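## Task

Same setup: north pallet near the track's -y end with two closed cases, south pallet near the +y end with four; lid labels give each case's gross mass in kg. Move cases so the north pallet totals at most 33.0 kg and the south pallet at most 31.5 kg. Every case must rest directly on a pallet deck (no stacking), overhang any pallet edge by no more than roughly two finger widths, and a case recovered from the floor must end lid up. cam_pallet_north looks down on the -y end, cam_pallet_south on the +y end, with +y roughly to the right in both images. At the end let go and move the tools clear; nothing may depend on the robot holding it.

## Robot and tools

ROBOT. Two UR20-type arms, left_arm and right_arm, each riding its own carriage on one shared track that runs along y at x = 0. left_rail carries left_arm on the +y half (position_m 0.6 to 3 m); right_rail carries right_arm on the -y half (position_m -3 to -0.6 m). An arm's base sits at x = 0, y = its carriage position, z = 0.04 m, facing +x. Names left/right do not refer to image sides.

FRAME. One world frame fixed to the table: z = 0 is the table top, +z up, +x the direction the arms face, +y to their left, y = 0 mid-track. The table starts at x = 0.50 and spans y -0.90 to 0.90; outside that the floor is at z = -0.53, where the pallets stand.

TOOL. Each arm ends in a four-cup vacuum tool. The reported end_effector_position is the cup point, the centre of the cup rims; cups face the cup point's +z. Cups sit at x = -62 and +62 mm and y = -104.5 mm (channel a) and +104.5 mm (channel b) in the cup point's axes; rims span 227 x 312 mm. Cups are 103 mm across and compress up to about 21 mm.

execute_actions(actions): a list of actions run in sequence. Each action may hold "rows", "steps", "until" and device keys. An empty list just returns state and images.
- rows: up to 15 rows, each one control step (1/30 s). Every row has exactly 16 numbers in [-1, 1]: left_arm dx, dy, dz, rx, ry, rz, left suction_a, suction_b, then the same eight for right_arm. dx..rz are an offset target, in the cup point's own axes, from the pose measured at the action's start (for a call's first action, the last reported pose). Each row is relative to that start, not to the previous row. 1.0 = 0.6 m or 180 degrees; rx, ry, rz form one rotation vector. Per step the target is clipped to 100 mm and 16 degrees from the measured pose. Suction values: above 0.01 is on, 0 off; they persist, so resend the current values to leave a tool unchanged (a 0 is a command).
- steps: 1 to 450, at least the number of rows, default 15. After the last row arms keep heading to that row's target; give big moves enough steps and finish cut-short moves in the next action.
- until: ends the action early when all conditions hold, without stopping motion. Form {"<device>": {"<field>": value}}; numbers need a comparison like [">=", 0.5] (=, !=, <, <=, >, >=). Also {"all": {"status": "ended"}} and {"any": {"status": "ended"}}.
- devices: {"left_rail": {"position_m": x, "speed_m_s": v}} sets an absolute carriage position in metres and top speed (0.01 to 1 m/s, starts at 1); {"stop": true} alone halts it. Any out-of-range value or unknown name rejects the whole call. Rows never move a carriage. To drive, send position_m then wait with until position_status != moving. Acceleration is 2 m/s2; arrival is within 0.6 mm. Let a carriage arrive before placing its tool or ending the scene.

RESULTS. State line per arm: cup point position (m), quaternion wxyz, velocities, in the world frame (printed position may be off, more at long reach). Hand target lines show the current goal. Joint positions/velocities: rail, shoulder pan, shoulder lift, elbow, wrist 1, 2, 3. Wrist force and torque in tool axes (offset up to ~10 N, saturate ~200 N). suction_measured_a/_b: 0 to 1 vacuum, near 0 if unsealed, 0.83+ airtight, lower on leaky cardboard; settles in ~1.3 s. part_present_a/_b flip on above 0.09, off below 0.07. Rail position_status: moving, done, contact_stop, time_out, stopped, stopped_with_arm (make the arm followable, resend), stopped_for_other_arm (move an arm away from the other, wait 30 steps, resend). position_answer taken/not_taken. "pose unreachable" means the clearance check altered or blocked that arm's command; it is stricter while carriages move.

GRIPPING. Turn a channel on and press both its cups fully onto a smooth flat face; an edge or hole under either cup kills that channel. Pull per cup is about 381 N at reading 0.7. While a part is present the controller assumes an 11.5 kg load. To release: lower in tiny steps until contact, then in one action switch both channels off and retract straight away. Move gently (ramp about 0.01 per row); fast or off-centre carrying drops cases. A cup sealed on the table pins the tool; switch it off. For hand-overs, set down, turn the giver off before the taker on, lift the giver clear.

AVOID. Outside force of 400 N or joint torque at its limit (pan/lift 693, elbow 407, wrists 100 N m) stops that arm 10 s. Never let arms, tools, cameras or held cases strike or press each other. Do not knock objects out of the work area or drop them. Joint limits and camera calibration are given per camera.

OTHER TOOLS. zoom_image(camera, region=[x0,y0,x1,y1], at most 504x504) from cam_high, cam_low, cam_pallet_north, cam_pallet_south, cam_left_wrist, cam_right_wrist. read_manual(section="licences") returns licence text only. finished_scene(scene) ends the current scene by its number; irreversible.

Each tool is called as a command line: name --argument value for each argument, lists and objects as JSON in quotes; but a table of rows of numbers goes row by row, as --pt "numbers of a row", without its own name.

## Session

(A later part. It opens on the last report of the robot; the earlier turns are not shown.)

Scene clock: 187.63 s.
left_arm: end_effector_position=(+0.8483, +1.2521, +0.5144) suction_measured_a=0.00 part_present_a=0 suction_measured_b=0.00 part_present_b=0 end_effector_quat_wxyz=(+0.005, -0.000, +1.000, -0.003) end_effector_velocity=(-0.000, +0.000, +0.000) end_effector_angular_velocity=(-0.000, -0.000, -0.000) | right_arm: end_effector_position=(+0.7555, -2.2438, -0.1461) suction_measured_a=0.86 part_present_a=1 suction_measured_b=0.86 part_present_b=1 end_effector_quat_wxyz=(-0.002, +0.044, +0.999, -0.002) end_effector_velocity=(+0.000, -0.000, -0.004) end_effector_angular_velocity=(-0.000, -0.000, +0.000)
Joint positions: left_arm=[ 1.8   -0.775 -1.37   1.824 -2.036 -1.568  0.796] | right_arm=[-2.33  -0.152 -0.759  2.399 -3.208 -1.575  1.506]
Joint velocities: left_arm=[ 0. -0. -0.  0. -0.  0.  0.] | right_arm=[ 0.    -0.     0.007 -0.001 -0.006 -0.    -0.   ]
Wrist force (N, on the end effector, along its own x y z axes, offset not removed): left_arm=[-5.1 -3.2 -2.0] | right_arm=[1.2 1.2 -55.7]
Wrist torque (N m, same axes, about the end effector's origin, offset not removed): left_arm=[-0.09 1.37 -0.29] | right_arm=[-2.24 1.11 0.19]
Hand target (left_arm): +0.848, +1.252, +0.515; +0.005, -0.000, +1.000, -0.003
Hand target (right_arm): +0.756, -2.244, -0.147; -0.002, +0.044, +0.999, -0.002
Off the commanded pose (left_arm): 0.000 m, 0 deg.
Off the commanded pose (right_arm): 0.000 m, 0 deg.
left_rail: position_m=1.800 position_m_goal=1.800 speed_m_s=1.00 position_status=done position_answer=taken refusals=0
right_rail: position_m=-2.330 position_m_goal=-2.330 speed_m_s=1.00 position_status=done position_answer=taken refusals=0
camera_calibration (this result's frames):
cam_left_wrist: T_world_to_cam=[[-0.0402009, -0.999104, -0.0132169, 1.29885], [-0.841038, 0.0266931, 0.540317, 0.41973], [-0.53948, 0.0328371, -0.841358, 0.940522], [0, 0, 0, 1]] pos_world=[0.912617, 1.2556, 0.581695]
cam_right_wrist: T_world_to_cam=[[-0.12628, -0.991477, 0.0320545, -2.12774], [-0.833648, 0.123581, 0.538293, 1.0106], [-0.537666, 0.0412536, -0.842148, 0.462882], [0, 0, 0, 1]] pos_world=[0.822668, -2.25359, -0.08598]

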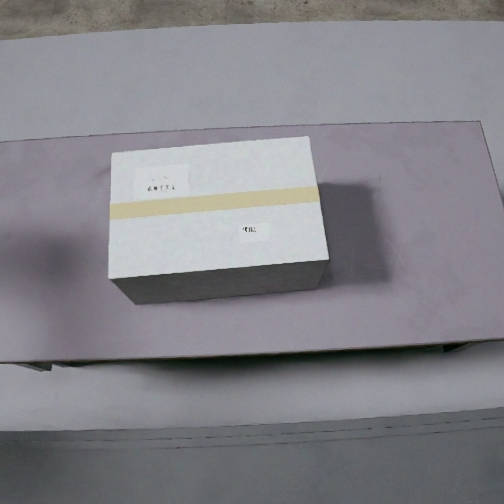

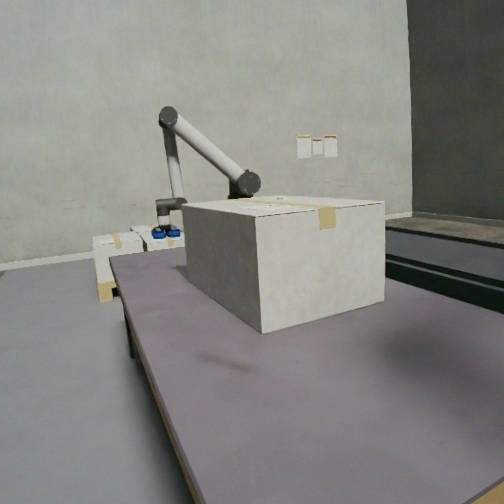

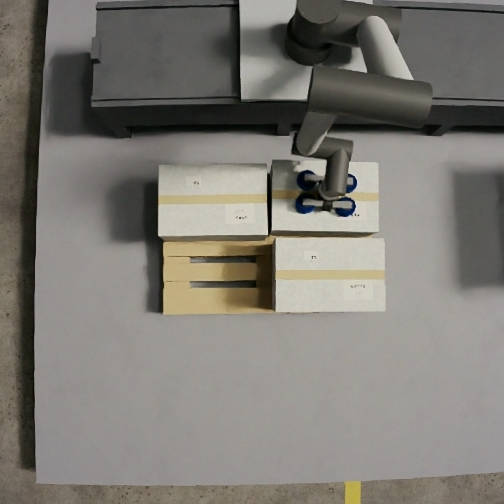

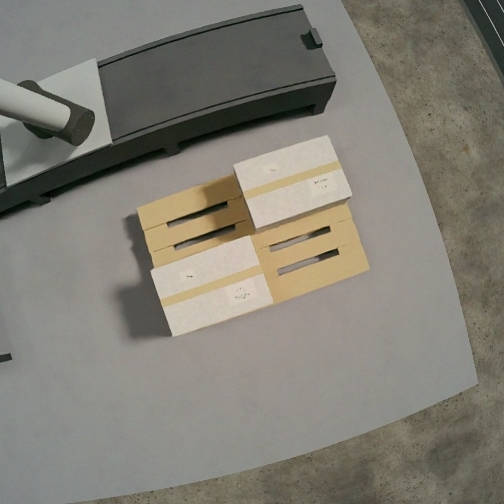

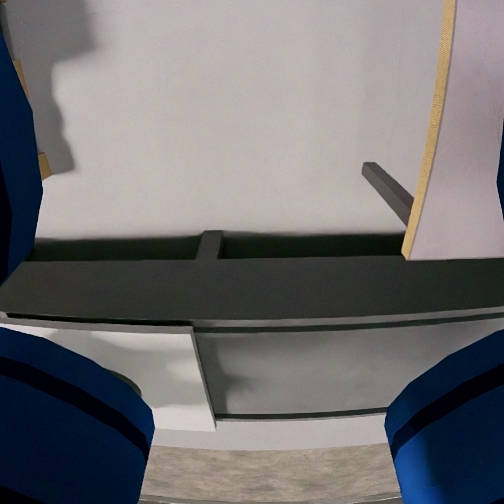

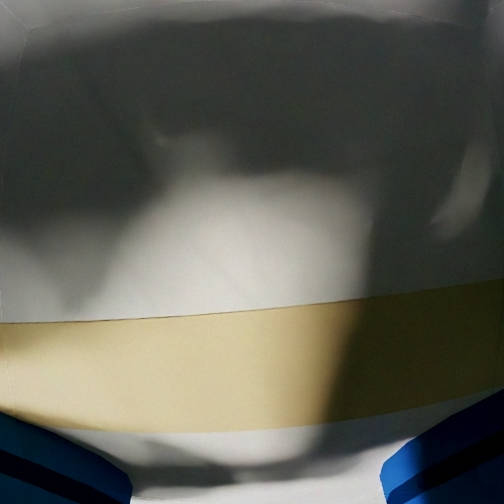

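execute_actions --actions '[{"rows":[[0,0,0,0,0,0,0,0,0,0,0.015,0,0,0,1,1]],"steps":10},{"rows":[[0,0,0,0,0,0,0,0,0,0,-1,0,0,0,0,0]],"steps":60}]'

Scene clock: 196.40 s.
left_arm: end_effector_position=(+0.8483, +1.2522, +0.5146) suction_measured_a=0.00 part_present_a=0 suction_measured_b=0.00 part_present_b=0 end_effector_quat_wxyz=(+0.005, -0.000, +1.000, -0.003) end_effector_velocity=(+0.000, +0.000, +0.000) end_effector_angular_velocity=(-0.000, +0.000, -0.000) | right_arm: end_effector_position=(+0.7576, -2.2412, +0.4463) suction_measured_a=0.00 part_present_a=0 suction_measured_b=0.00 part_present_b=0 end_effector_quat_wxyz=(-0.002, +0.044, +0.999, -0.002) end_effector_velocity=(-0.000, -0.000, +0.003) end_effector_angular_velocity=(+0.000, +0.002, -0.000)
Joint positions: left_arm=[ 1.8   -0.775 -1.37   1.824 -2.036 -1.568  0.796] | right_arm=[-2.33  -0.148 -1.605  2.191 -2.154 -1.575  1.51 ]
Joint velocities: left_arm=[ 0.  0. -0. -0.  0. -0.  0.] | right_arm=[ 0.    -0.    -0.002 -0.003  0.007 -0.    -0.   ]
Wrist force (N, on the end effector, along its own x y z axes, offset not removed): left_arm=[-4.6 -2.7 -5.6] | right_arm=[4.1 -0.2 0.2]
Wrist torque (N m, same axes, about the end effector's origin, offset not removed): left_arm=[0.01 0.95 -0.35] | right_arm=[0.58 -0.23 0.16]
Hand target (left_arm): +0.848, +1.252, +0.515; +0.005, -0.000, +1.000, -0.003
Hand target (right_arm): +0.758, -2.241, +0.447; -0.002, +0.044, +0.999, -0.002
Off the commanded pose (left_arm): 0.000 m, 0 deg.
Off the commanded pose (right_arm): 0.001 m, 0 deg.
left_rail: position_m=1.800 position_m_goal=1.800 speed_m_s=1.00 position_status=done position_answer=taken refusals=0
right_rail: position_m=-2.330 position_m_goal=-2.330 speed_m_s=1.00 position_status=done position_answer=taken refusals=0
camera_calibration (this result's frames):
cam_left_wrist: T_world_to_cam=[[-0.040103, -0.999109, -0.013133, 1.29884], [-0.841089, 0.026659, 0.54024, 0.419813], [-0.539408, 0.0327113, -0.841409, 0.940763], [0, 0, 0, 1]] pos_world=[0.912643, 1.25571, 0.581824]
cam_right_wrist: T_world_to_cam=[[-0.126273, -0.991479, 0.0320179, -2.14388], [-0.833684, 0.123558, 0.538242, 0.693112], [-0.537612, 0.0412724, -0.842182, 0.962782], [0, 0, 0, 1]] pos_world=[0.824726, -2.25099, 0.506418]

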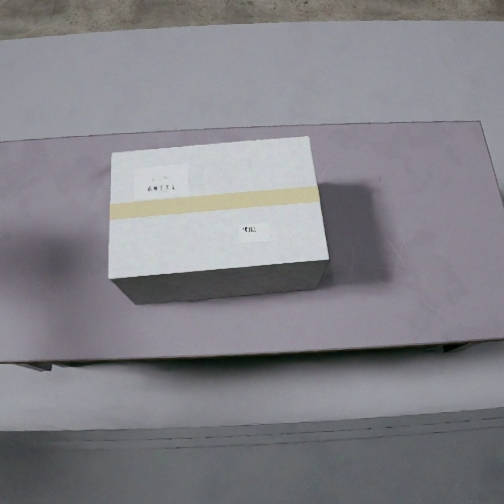

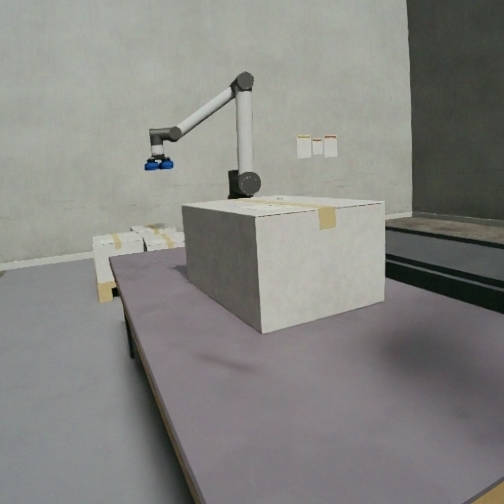

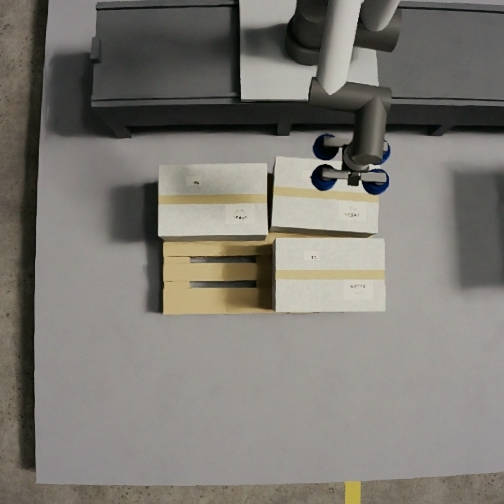

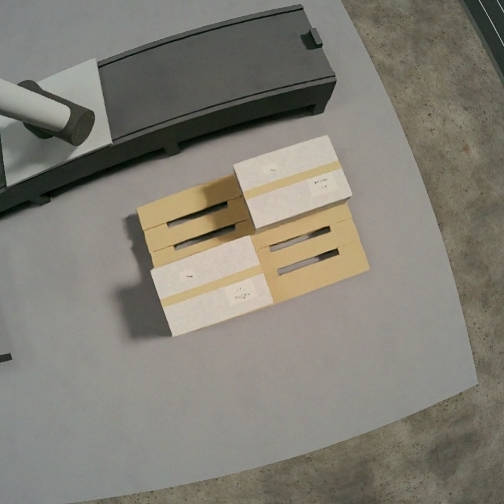

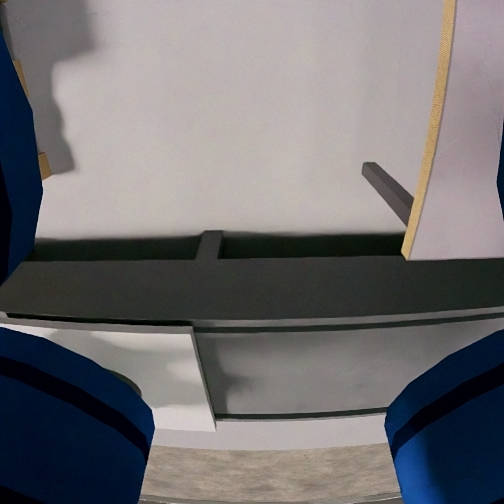

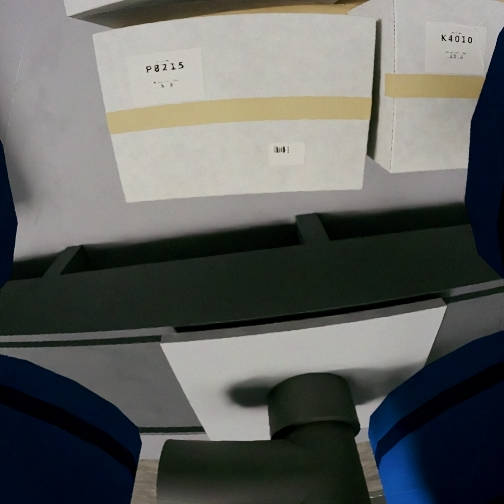

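execute_actions --actions '[{"right_rail":{"position_m":-0.6},"rows":[[0,0,0,0,0,0,0,0,-0.155,0.9,0,0,0,-0.028,0,0]],"steps":75}]'

Scene clock: 207.03 s.
left_arm: end_effector_position=(+0.8483, +1.2522, +0.5146) suction_measured_a=0.00 part_present_a=0 suction_measured_b=0.00 part_present_b=0 end_effector_quat_wxyz=(+0.005, -0.000, +1.000, -0.003) end_effector_velocity=(+0.000, -0.000, -0.000) end_effector_angular_velocity=(+0.000, +0.000, -0.000) | right_arm: end_effector_position=(+0.8974, +0.0191, +0.4433) suction_measured_a=0.00 part_present_a=0 suction_measured_b=0.00 part_present_b=0 end_effector_quat_wxyz=(-0.002, -0.000, +1.000, -0.002) end_effector_velocity=(-0.000, -0.000, +0.000) end_effector_angular_velocity=(-0.000, -0.000, -0.000)
Joint positions: left_arm=[ 1.8   -0.775 -1.37   1.824 -2.036 -1.568  0.796] | right_arm=[-0.6    0.419 -1.24   1.756 -2.081 -1.573  1.989]
Joint velocities: left_arm=[ 0. -0.  0. -0.  0.  0.  0.] | right_arm=[ 0. -0. -0.  0. -0. -0.  0.]
Wrist force (N, on the end effector, along its own x y z axes, offset not removed): left_arm=[-6.7 -8.3 -5.7] | right_arm=[-2.1 5.4 2.5]
Wrist torque (N m, same axes, about the end effector's origin, offset not removed): left_arm=[-0.70 1.35 -0.38] | right_arm=[1.17 0.79 0.34]
Hand target (left_arm): +0.848, +1.252, +0.515; +0.005, -0.000, +1.000, -0.003
Hand target (right_arm): +0.897, +0.019, +0.443; -0.002, -0.000, +1.000, -0.002
Off the commanded pose (left_arm): 0.000 m, 0 deg.
Off the commanded pose (right_arm): 0.001 m, 0 deg.
left_rail: position_m=1.800 position_m_goal=1.800 speed_m_s=1.00 position_status=done position_answer=taken refusals=0
right_rail: position_m=-0.600 position_m_goal=-0.600 speed_m_s=1.00 position_status=done position_answer=taken refusals=0
camera_calibration (this result's frames):
cam_left_wrist: T_world_to_cam=[[-0.0401032, -0.999109, -0.013133, 1.29884], [-0.841089, 0.0266591, 0.54024, 0.419813], [-0.539408, 0.0327114, -0.841409, 0.940763], [0, 0, 0, 1]] pos_world=[0.912643, 1.25571, 0.581824]
cam_right_wrist: T_world_to_cam=[[-0.038639, -0.998742, 0.0319592, 0.0364698], [-0.840886, 0.049777, 0.538919, 0.539562], [-0.539832, -0.00605077, -0.841751, 0.944833], [0, 0, 0, 1]] pos_world=[0.96517, 0.015283, 0.503368]

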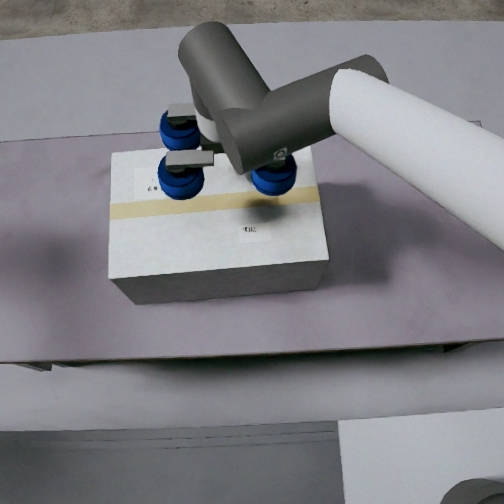

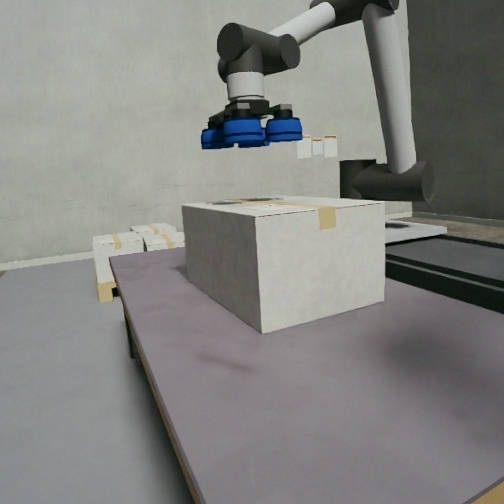

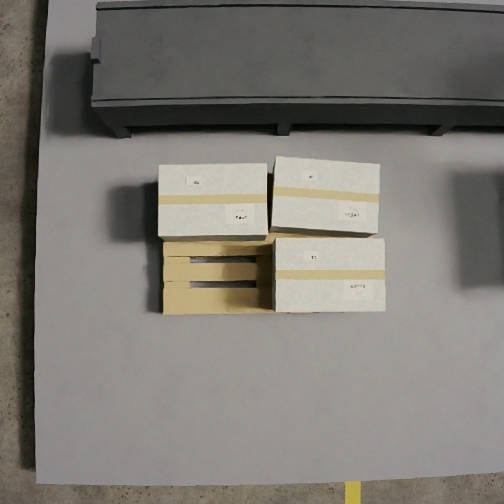

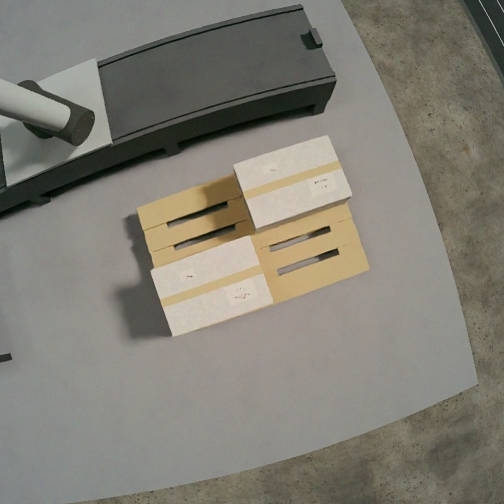

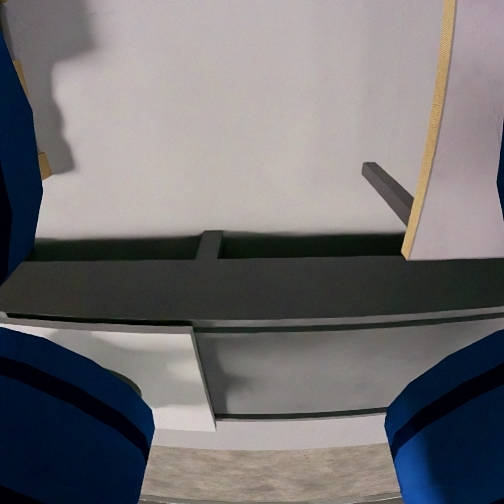

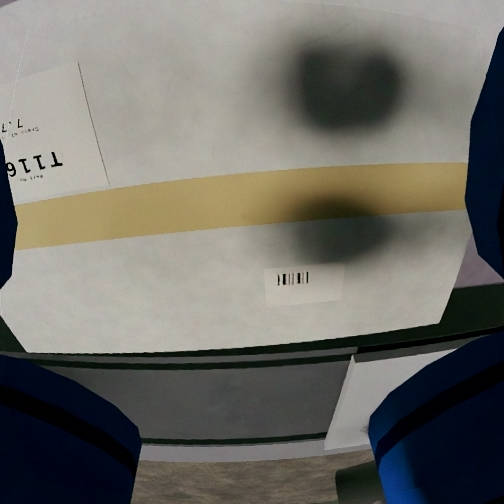

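execute_actions --actions '[{"rows":[[0,0,0,0,0,0,0,0,0.08,0.05,0.22,0,0,-0.02,1,1]],"steps":35}]'

Scene clock: 212.87 s.
left_arm: end_effector_position=(+0.8483, +1.2522, +0.5146) suction_measured_a=0.00 part_present_a=0 suction_measured_b=0.00 part_present_b=0 end_effector_quat_wxyz=(+0.005, -0.000, +1.000, -0.003) end_effector_velocity=(+0.000, -0.000, -0.000) end_effector_angular_velocity=(+0.000, +0.000, -0.000) | right_arm: end_effector_position=(+0.8489, +0.0485, +0.3113) suction_measured_a=0.00 part_present_a=0 suction_measured_b=0.00 part_present_b=0 end_effector_quat_wxyz=(-0.002, -0.032, +0.999, -0.002) end_effector_velocity=(-0.000, +0.000, -0.000) end_effector_angular_velocity=(+0.000, -0.000, +0.000)
Joint positions: left_arm=[ 1.8   -0.775 -1.37   1.824 -2.036 -1.568  0.796] | right_arm=[-0.6    0.463 -1.172  1.873 -2.267 -1.572  1.971]
Joint velocities: left_arm=[ 0. -0.  0. -0. -0.  0.  0.] | right_arm=[ 0.     0.     0.     0.    -0.001 -0.     0.   ]
Wrist force (N, on the end effector, along its own x y z axes, offset not removed): left_arm=[-3.6 -8.7 -3.8] | right_arm=[3.0 1.5 2.2]
Wrist torque (N m, same axes, about the end effector's origin, offset not removed): left_arm=[-0.72 0.83 -0.26] | right_arm=[0.56 0.04 0.26]
Hand target (left_arm): +0.848, +1.252, +0.515; +0.005, -0.000, +1.000, -0.003
Hand target (right_arm): +0.849, +0.048, +0.311; -0.002, -0.032, +0.999, -0.002
Off the commanded pose (left_arm): 0.000 m, 0 deg.
Off the commanded pose (right_arm): 0.000 m, 0 deg.
left_rail: position_m=1.800 position_m_goal=1.800 speed_m_s=1.00 position_status=done position_answer=taken refusals=0
right_rail: position_m=-0.600 position_m_goal=-0.600 speed_m_s=1.00 position_status=done position_answer=taken refusals=0
camera_calibration (this result's frames):
cam_left_wrist: T_world_to_cam=[[-0.0401029, -0.999109, -0.0131331, 1.29884], [-0.841089, 0.0266588, 0.54024, 0.419814], [-0.539408, 0.0327113, -0.841409, 0.940763], [0, 0, 0, 1]] pos_world=[0.912643, 1.25571, 0.581824]
cam_right_wrist: T_world_to_cam=[[0.0241387, -0.999205, 0.0317336, 0.0149961], [-0.842212, -0.00322369, 0.539137, 0.572138], [-0.538606, -0.0397405, -0.84162, 0.808341], [0, 0, 0, 1]] pos_world=[0.916877, 0.0489524, 0.37138]

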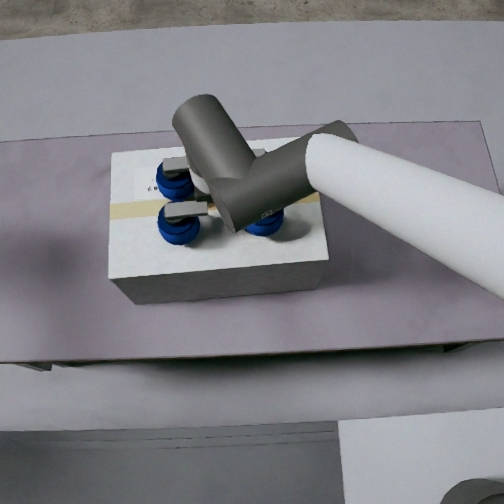

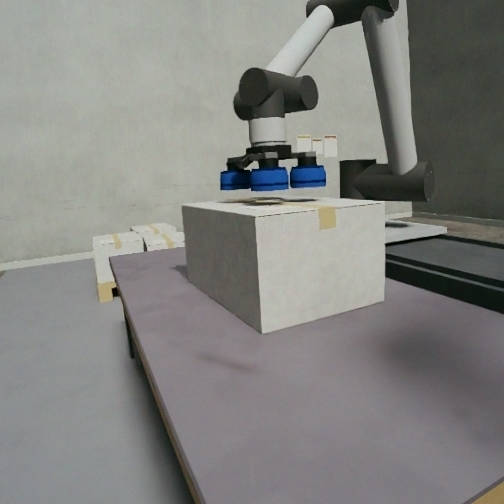

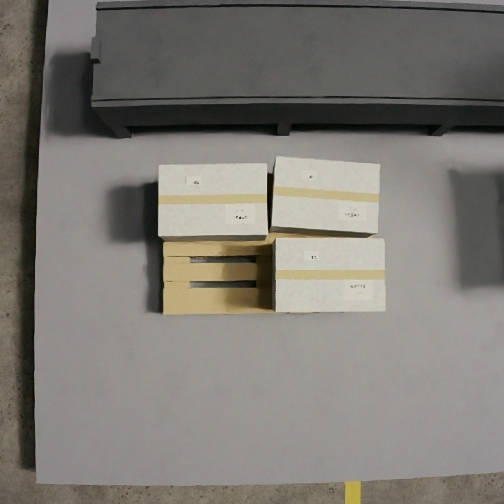

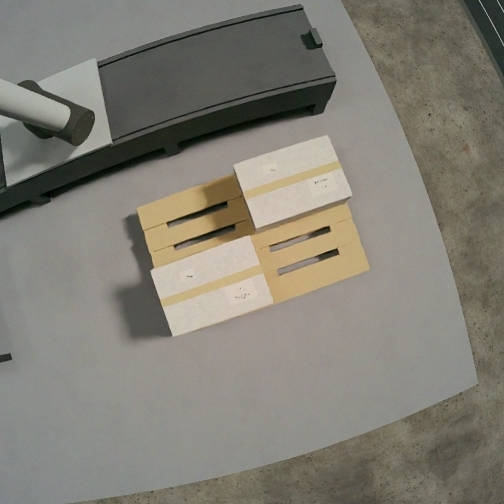

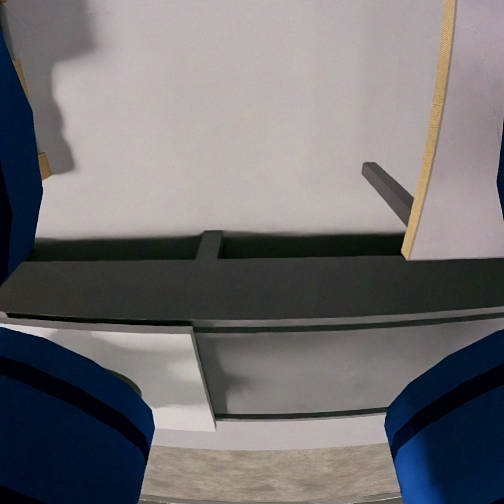

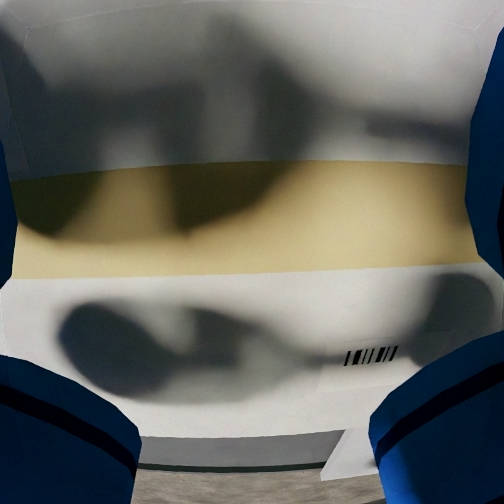

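Aligned. Press down.

execute_actions --actions '[{"rows":[[0,0,0,0,0,0,0,0,0,0,0.07,0,0,0,1,1]],"steps":30}]'

Scene clock: 216.33 s.
left_arm: end_effector_position=(+0.8483, +1.2522, +0.5146) suction_measured_a=0.00 part_present_a=0 suction_measured_b=0.00 part_present_b=0 end_effector_quat_wxyz=(+0.005, -0.000, +1.000, -0.003) end_effector_velocity=(-0.000, -0.000, -0.000) end_effector_angular_velocity=(+0.000, +0.000, +0.000) | right_arm: end_effector_position=(+0.8488, +0.0483, +0.2694) suction_measured_a=0.86 part_present_a=1 suction_measured_b=0.86 part_present_b=1 end_effector_quat_wxyz=(-0.002, -0.032, +0.999, -0.002) end_effector_velocity=(-0.000, -0.000, -0.001) end_effector_angular_velocity=(-0.000, +0.000, +0.000)
Joint positions: left_arm=[ 1.8   -0.775 -1.37   1.824 -2.036 -1.568  0.796] | right_arm=[-0.6    0.463 -1.138  1.895 -2.323 -1.572  1.971]
Joint velocities: left_arm=[ 0. -0.  0.  0. -0. -0. -0.] | right_arm=[ 0.    -0.     0.     0.    -0.001  0.    -0.   ]
Wrist force (N, on the end effector, along its own x y z axes, offset not removed): left_arm=[-4.5 -5.1 -6.5] | right_arm=[-0.5 -1.2 -35.1]
Wrist torque (N m, same axes, about the end effector's origin, offset not removed): left_arm=[-0.07 1.09 -0.47] | right_arm=[-1.42 2.31 0.33]
Hand target (left_arm): +0.848, +1.252, +0.515; +0.005, -0.000, +1.000, -0.003
Hand target (right_arm): +0.849, +0.048, +0.269; -0.002, -0.032, +0.999, -0.002
Off the commanded pose (left_arm): 0.000 m, 0 deg.
Off the commanded pose (right_arm): 0.000 m, 0 deg.
left_rail: position_m=1.800 position_m_goal=1.800 speed_m_s=1.00 position_status=done position_answer=taken refusals=0
right_rail: position_m=-0.600 position_m_goal=-0.600 speed_m_s=1.00 position_status=done position_answer=taken refusals=0
camera_calibration (this result's frames):
cam_left_wrist: T_world_to_cam=[[-0.0401031, -0.999109, -0.0131332, 1.29884], [-0.841089, 0.0266589, 0.54024, 0.419813], [-0.539409, 0.0327114, -0.841409, 0.940763], [0, 0, 0, 1]] pos_world=[0.912643, 1.25571, 0.581824]
cam_right_wrist: T_world_to_cam=[[0.0240775, -0.99921, 0.0316172, 0.0161953], [-0.842251, -0.00323779, 0.539076, 0.594675], [-0.538548, -0.0396092, -0.841663, 0.772997], [0, 0, 0, 1]] pos_world=[0.916772, 0.0487257, 0.329516]

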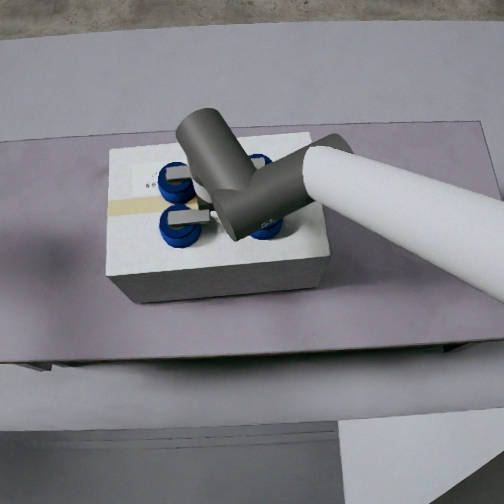

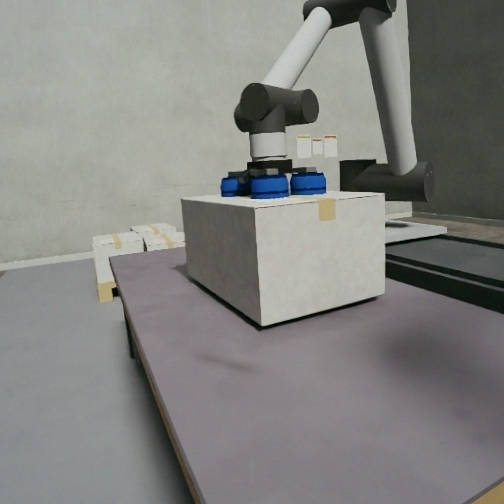

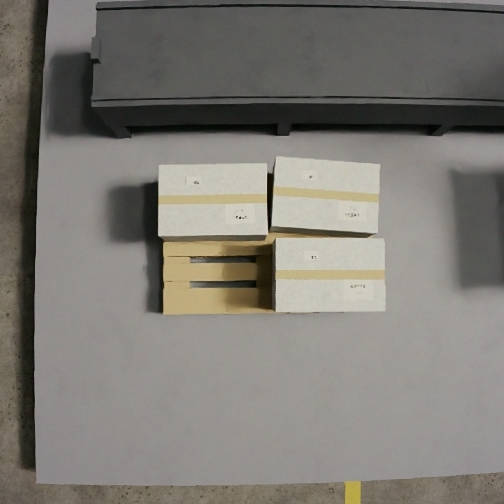

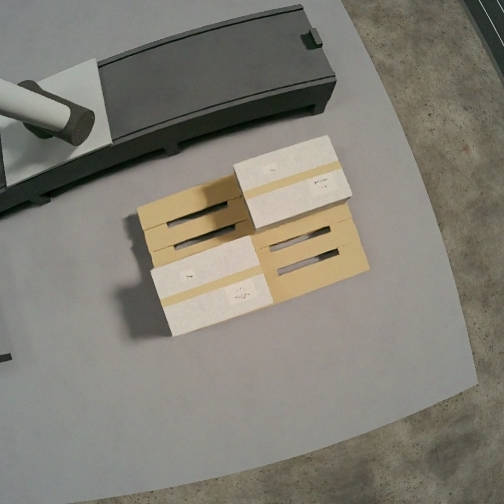

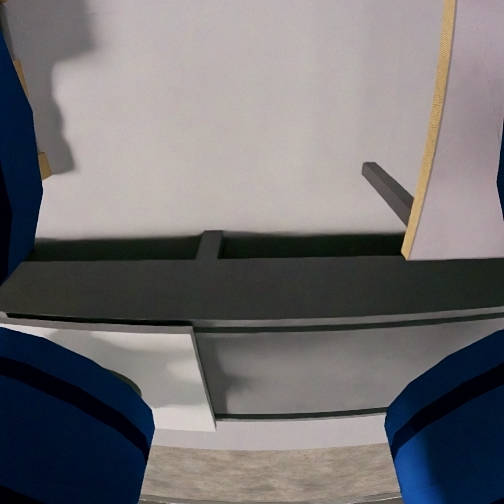

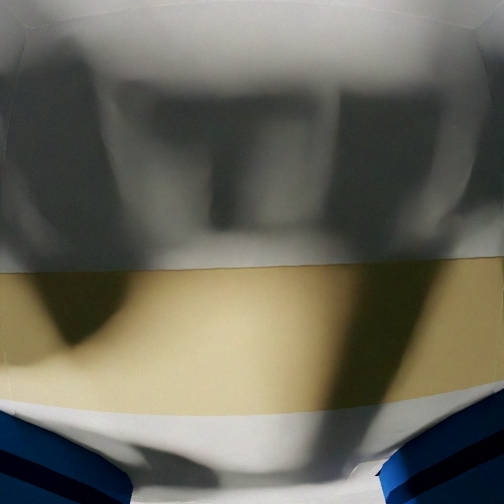

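execute_actions --actions '[{"rows":[[0,0,0,0,0,0,0,0,0,0,-0.03,0,0,0,1,1],[0,0,0,0,0,0,0,0,0,0,-0.08,0,0,0,1,1],[0,0,0,0,0,0,0,0,0,0,-0.15,0,0,0,1,1],[0,0,0,0,0,0,0,0,0,0,-0.25,0,0,0,1,1],[0,0,0,0,0,0,0,0,0,0,-0.35,0,0,0,1,1],[0,0,0,0,0,0,0,0,0,0,-0.47,0,0,0,1,1]],"steps":35},{"right_rail":{"position_m":-2.92,"speed_m_s":0.8},"rows":[[0,0,0,0,0,0,0,0,-0.05,-0.1,0,0,0,0.02,1,1],[0,0,0,0,0,0,0,0,-0.1,-0.2,0,0,0,0.02,1,1],[0,0,0,0,0,0,0,0,-0.15,-0.3,0,0,0,0.02,1,1],[0,0,0,0,0,0,0,0,-0.2,-0.4,0,0,0,0.02,1,1],[0,0,0,0,0,0,0,0,-0.3,-0.6,0,0,0,0.02,1,1],[0,0,0,0,0,0,0,0,-0.4,-0.8,0,0,0,0.02,1,1],[0,0,0,0,0,0,0,0,-0.5,-1.0,0,0,0,0.02,1,1]],"steps":105}]'

Scene clock: 230.30 s.
left_arm: end_effector_position=(+0.8483, +1.2522, +0.5146) suction_measured_a=0.00 part_present_a=0 suction_measured_b=0.00 part_present_b=0 end_effector_quat_wxyz=(+0.005, -0.000, +1.000, -0.003) end_effector_velocity=(+0.000, -0.000, -0.000) end_effector_angular_velocity=(+0.000, +0.000, +0.000) | right_arm: end_effector_position=(+1.1869, -2.8510, +0.5522) suction_measured_a=0.86 part_present_a=1 suction_measured_b=0.86 part_present_b=1 end_effector_quat_wxyz=(-0.002, -0.000, +1.000, -0.002) end_effector_velocity=(-0.000, +0.000, -0.000) end_effector_angular_velocity=(-0.000, +0.000, +0.000)
Joint positions: left_arm=[ 1.8   -0.775 -1.37   1.824 -2.036 -1.568  0.796] | right_arm=[-2.92  -0.111 -1.186  1.514 -1.895 -1.574  1.46 ]
Joint velocities: left_arm=[ 0.  0.  0. -0.  0. -0.  0.] | right_arm=[ 0.  0.  0. -0. -0. -0.  0.]
Wrist force (N, on the end effector, along its own x y z axes, offset not removed): left_arm=[-3.9 -1.1 -8.3] | right_arm=[4.2 -2.8 -39.4]
Wrist torque (N m, same axes, about the end effector's origin, offset not removed): left_arm=[0.31 0.99 -0.45] | right_arm=[-1.80 1.95 0.14]
Hand target (left_arm): +0.848, +1.252, +0.515; +0.005, -0.000, +1.000, -0.003
Hand target (right_arm): +1.187, -2.851, +0.552; -0.002, -0.000, +1.000, -0.002
Off the commanded pose (left_arm): 0.000 m, 0 deg.
Off the commanded pose (right_arm): 0.001 m, 0 deg.
left_rail: position_m=1.800 position_m_goal=1.800 speed_m_s=1.00 position_status=done position_answer=taken refusals=0
right_rail: position_m=-2.920 position_m_goal=-2.920 speed_m_s=0.80 position_status=done position_answer=taken refusals=0
camera_calibration (this result's frames):
cam_left_wrist: T_world_to_cam=[[-0.0401029, -0.999109, -0.0131331, 1.29884], [-0.841089, 0.0266588, 0.54024, 0.419813], [-0.539409, 0.0327113, -0.841409, 0.940763], [0, 0, 0, 1]] pos_world=[0.912643, 1.25571, 0.581824]
cam_right_wrist: T_world_to_cam=[[-0.0386673, -0.998755, 0.0315314, -2.82209], [-0.841193, 0.0495667, 0.538458, 0.86722], [-0.53935, -0.00570331, -0.842062, 1.17598], [0, 0, 0, 1]] pos_world=[1.25464, -2.85486, 0.61227]

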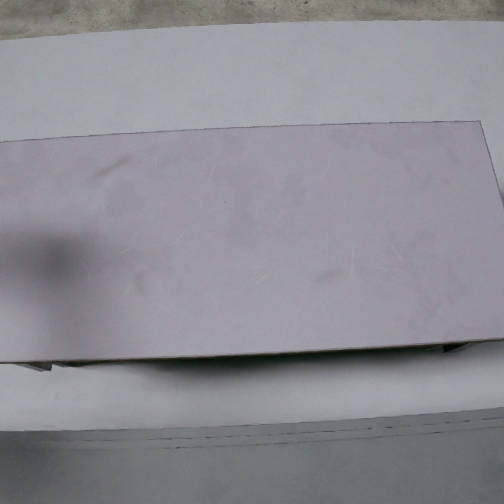

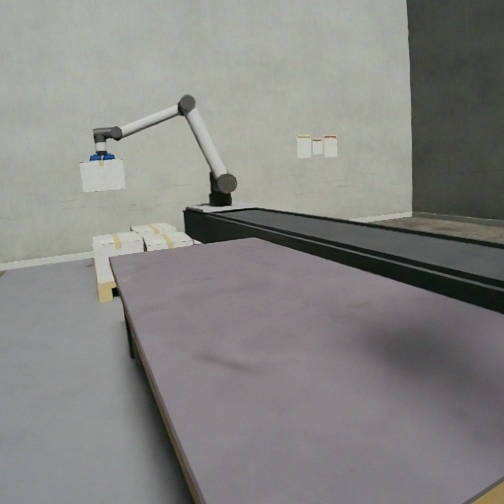

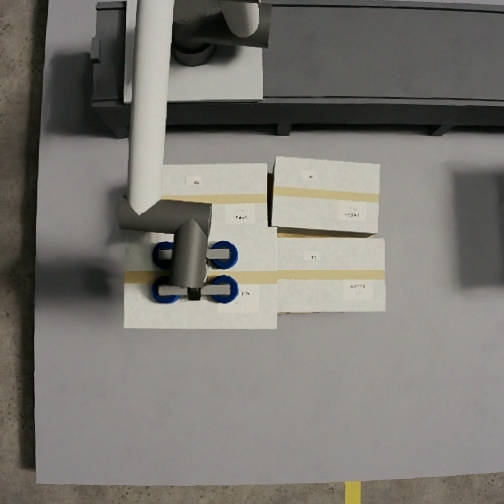

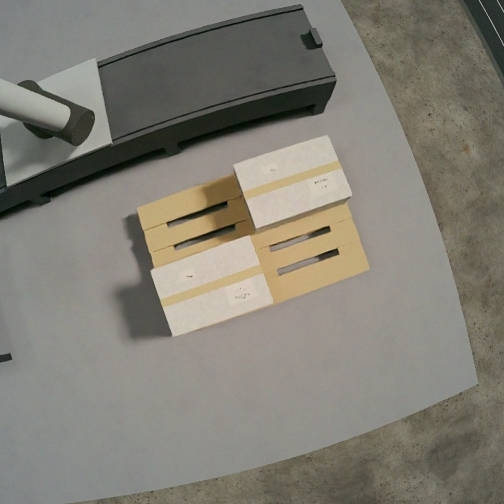

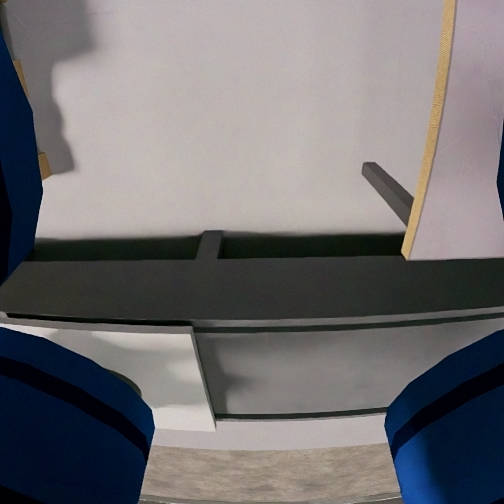

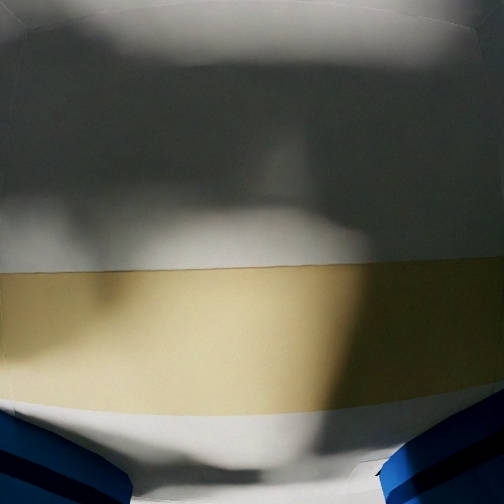

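Square. Lower to just above the neighbours' tops (z≈-0.05).

execute_actions --actions '[{"rows":[[0,0,0,0,0,0,0,0,0,0,0.1,0,0,0,1,1],[0,0,0,0,0,0,0,0,0,0,0.2,0,0,0,1,1],[0,0,0,0,0,0,0,0,0,0,0.35,0,0,0,1,1],[0,0,0,0,0,0,0,0,0,0,0.5,0,0,0,1,1],[0,0,0,0,0,0,0,0,0,0,0.65,0,0,0,1,1],[0,0,0,0,0,0,0,0,0,0,0.8,0,0,0,1,1],[0,0,0,0,0,0,0,0,0,0,0.97,0,0,0,1,1]],"steps":60}]'

Scene clock: 237.17 s.
left_arm: end_effector_position=(+0.8483, +1.2522, +0.5146) suction_measured_a=0.00 part_present_a=0 suction_measured_b=0.00 part_present_b=0 end_effector_quat_wxyz=(+0.005, -0.000, +1.000, -0.003) end_effector_velocity=(+0.000, -0.000, -0.000) end_effector_angular_velocity=(+0.000, +0.000, -0.000) | right_arm: end_effector_position=(+1.1850, -2.8534, -0.0300) suction_measured_a=0.86 part_present_a=1 suction_measured_b=0.86 part_present_b=1 end_effector_quat_wxyz=(-0.002, -0.000, +1.000, -0.002) end_effector_velocity=(+0.000, +0.000, -0.001) end_effector_angular_velocity=(+0.000, +0.000, +0.000)
Joint positions: left_arm=[ 1.8   -0.775 -1.37   1.824 -2.036 -1.568  0.796] | right_arm=[-2.92  -0.113 -0.766  1.772 -2.573 -1.574  1.458]
Joint velocities: left_arm=[ 0. -0.  0. -0.  0.  0.  0.] | right_arm=[ 0.     0.     0.001 -0.001 -0.001  0.     0.   ]
Wrist force (N, on the end effector, along its own x y z axes, offset not removed): left_arm=[0.6 0.9 -3.1] | right_arm=[2.9 -1.8 -39.1]
Wrist torque (N m, same axes, about the end effector's origin, offset not removed): left_arm=[0.55 0.39 -0.56] | right_arm=[-1.78 2.10 0.13]
Hand target (left_arm): +0.848, +1.252, +0.515; +0.005, -0.000, +1.000, -0.003
Hand target (right_arm): +1.185, -2.853, -0.030; -0.002, -0.000, +1.000, -0.002
Off the commanded pose (left_arm): 0.000 m, 0 deg.
Off the commanded pose (right_arm): 0.001 m, 0 deg.
left_rail: position_m=1.800 position_m_goal=1.800 speed_m_s=1.00 position_status=done position_answer=taken refusals=0
right_rail: position_m=-2.920 position_m_goal=-2.920 speed_m_s=0.80 position_status=done position_answer=taken refusals=0
camera_calibration (this result's frames):
cam_left_wrist: T_world_to_cam=[[-0.0401031, -0.999109, -0.0131332, 1.29884], [-0.841089, 0.0266589, 0.54024, 0.419813], [-0.539409, 0.0327115, -0.841409, 0.940762], [0, 0, 0, 1]] pos_world=[0.912643, 1.25571, 0.581824]
cam_right_wrist: T_world_to_cam=[[-0.0386765, -0.998754, 0.0315371, -2.80622], [-0.841235, 0.0495771, 0.538392, 1.17932], [-0.539284, -0.005707, -0.842104, 0.684706], [0, 0, 0, 1]] pos_world=[1.2528, -2.85728, 0.0301561]

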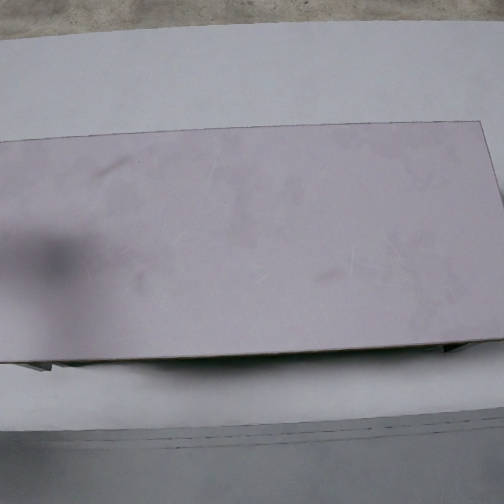

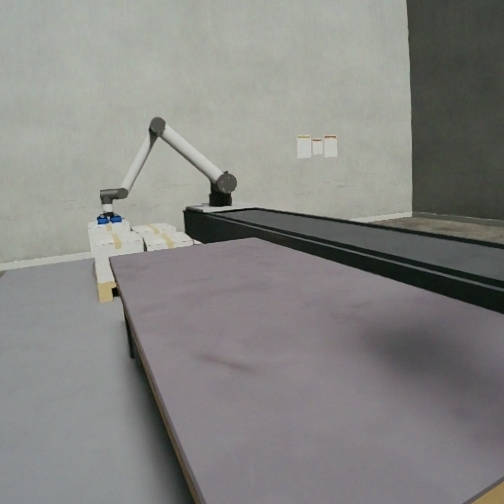

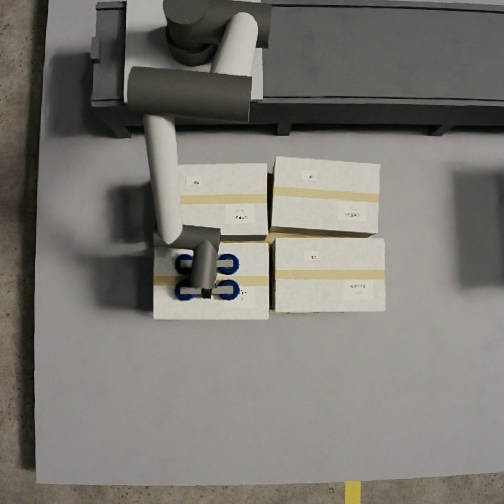

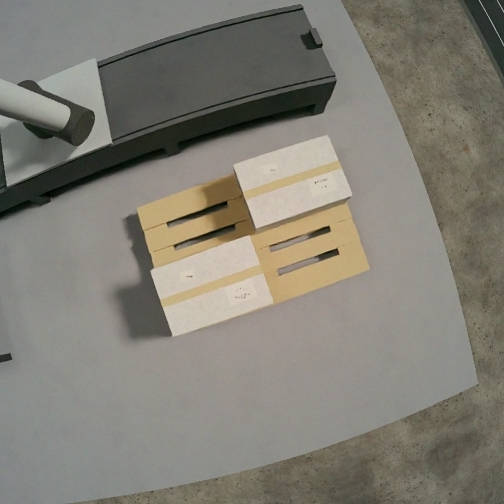

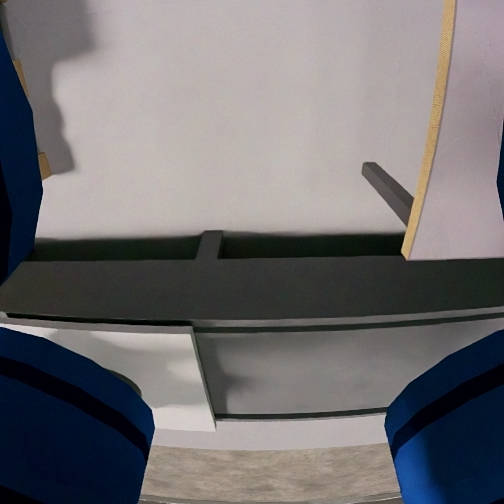

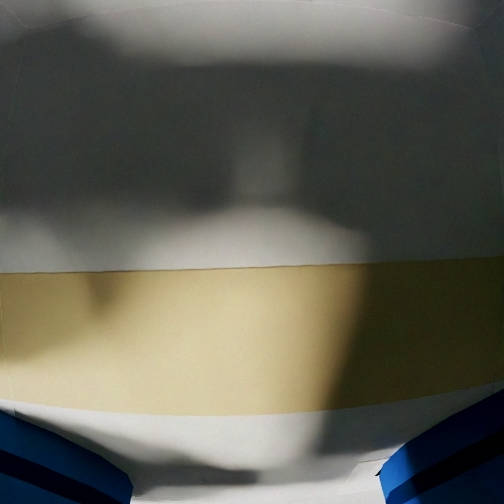

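execute_actions --actions '[{"rows":[[0,0,0,0,0,0,0,0,0.025,0,0.03,0,0,0,1,1],[0,0,0,0,0,0,0,0,0.025,0,0.07,0,0,0,1,1],[0,0,0,0,0,0,0,0,0.025,0,0.12,0,0,0,1,1]],"steps":30}]'

Scene clock: 241.30 s.
left_arm: end_effector_position=(+0.8483, +1.2522, +0.5146) suction_measured_a=0.00 part_present_a=0 suction_measured_b=0.00 part_present_b=0 end_effector_quat_wxyz=(+0.005, -0.000, +1.000, -0.003) end_effector_velocity=(+0.000, -0.000, -0.000) end_effector_angular_velocity=(+0.000, +0.000, -0.000) | right_arm: end_effector_position=(+1.1698, -2.8537, -0.1019) suction_measured_a=0.86 part_present_a=1 suction_measured_b=0.86 part_present_b=1 end_effector_quat_wxyz=(-0.002, -0.000, +1.000, -0.002) end_effector_velocity=(+0.000, -0.000, -0.001) end_effector_angular_velocity=(-0.000, -0.000, -0.000)
Joint positions: left_arm=[ 1.8   -0.775 -1.37   1.824 -2.036 -1.568  0.796] | right_arm=[-2.92  -0.115 -0.702  1.791 -2.657 -1.574  1.456]
Joint velocities: left_arm=[ 0. -0.  0. -0.  0. -0.  0.] | right_arm=[ 0.    -0.     0.001 -0.    -0.001  0.    -0.   ]
Wrist force (N, on the end effector, along its own x y z axes, offset not removed): left_arm=[-5.8 -2.1 -10.0] | right_arm=[0.5 -1.5 -41.6]
Wrist torque (N m, same axes, about the end effector's origin, offset not removed): left_arm=[0.14 1.32 -0.43] | right_arm=[-1.65 2.50 0.00]
Hand target (left_arm): +0.848, +1.252, +0.515; +0.005, -0.000, +1.000, -0.003
Hand target (right_arm): +1.170, -2.854, -0.102; -0.002, -0.000, +1.000, -0.002
Off the commanded pose (left_arm): 0.000 m, 0 deg.
Off the commanded pose (right_arm): 0.000 m, 0 deg.
left_rail: position_m=1.800 position_m_goal=1.800 speed_m_s=1.00 position_status=done position_answer=taken refusals=0
right_rail: position_m=-2.920 position_m_goal=-2.920 speed_m_s=0.80 position_status=done position_answer=taken refusals=0
camera_calibration (this result's frames):
cam_left_wrist: T_world_to_cam=[[-0.0401029, -0.999109, -0.0131331, 1.29884], [-0.841089, 0.0266588, 0.54024, 0.419813], [-0.539409, 0.0327113, -0.841409, 0.940763], [0, 0, 0, 1]] pos_world=[0.912643, 1.25571, 0.581824]
cam_right_wrist: T_world_to_cam=[[-0.0386731, -0.998754, 0.0315265, -2.80484], [-0.841245, 0.0495684, 0.538378, 1.20522], [-0.53927, -0.0057008, -0.842114, 0.615946], [0, 0, 0, 1]] pos_world=[1.23757, -2.85757, -0.0417382]

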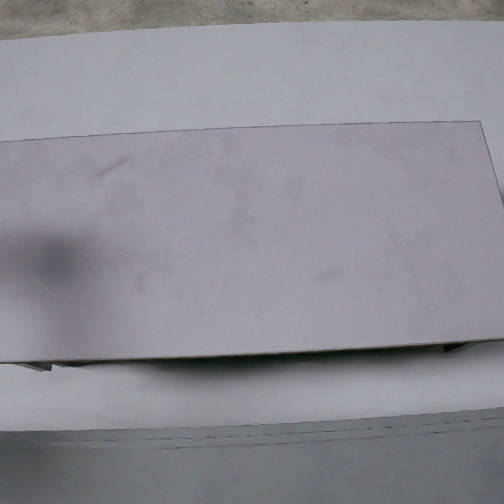

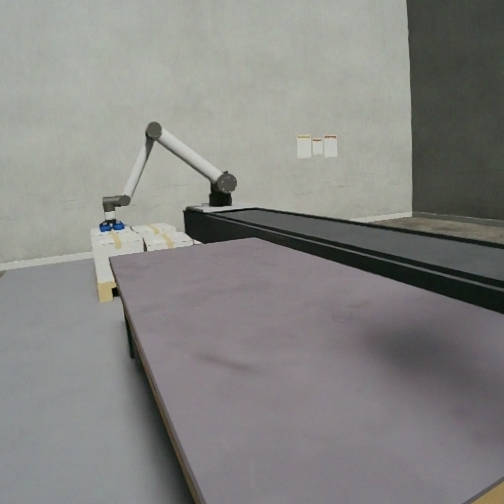

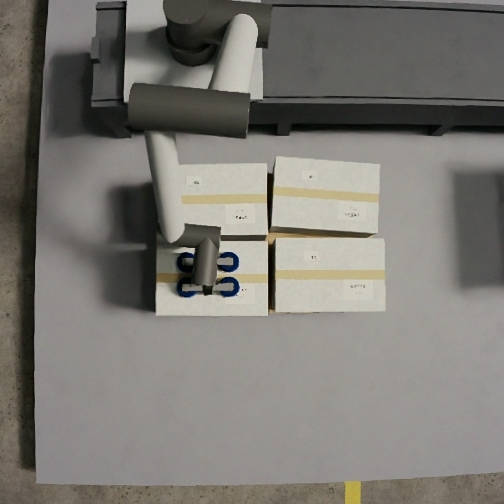

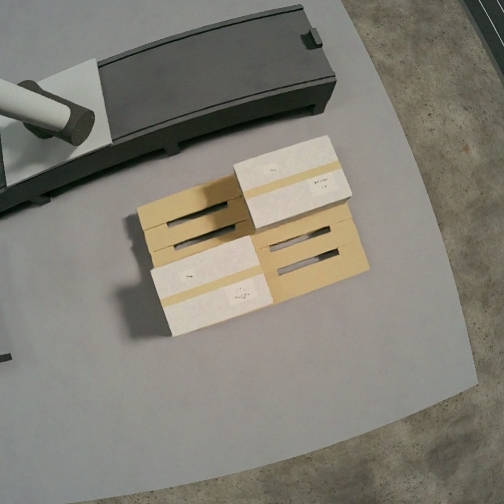

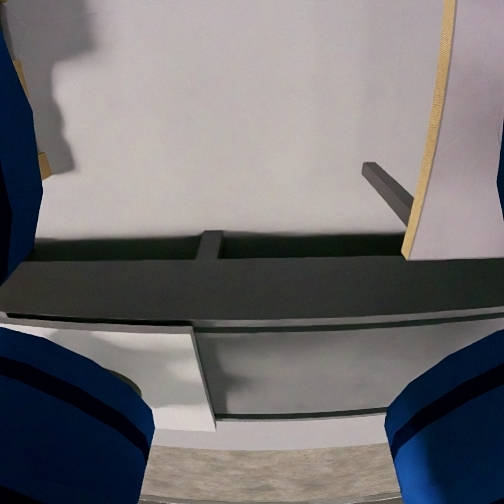

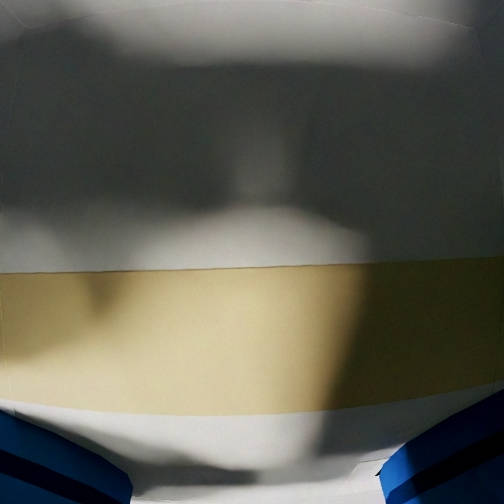

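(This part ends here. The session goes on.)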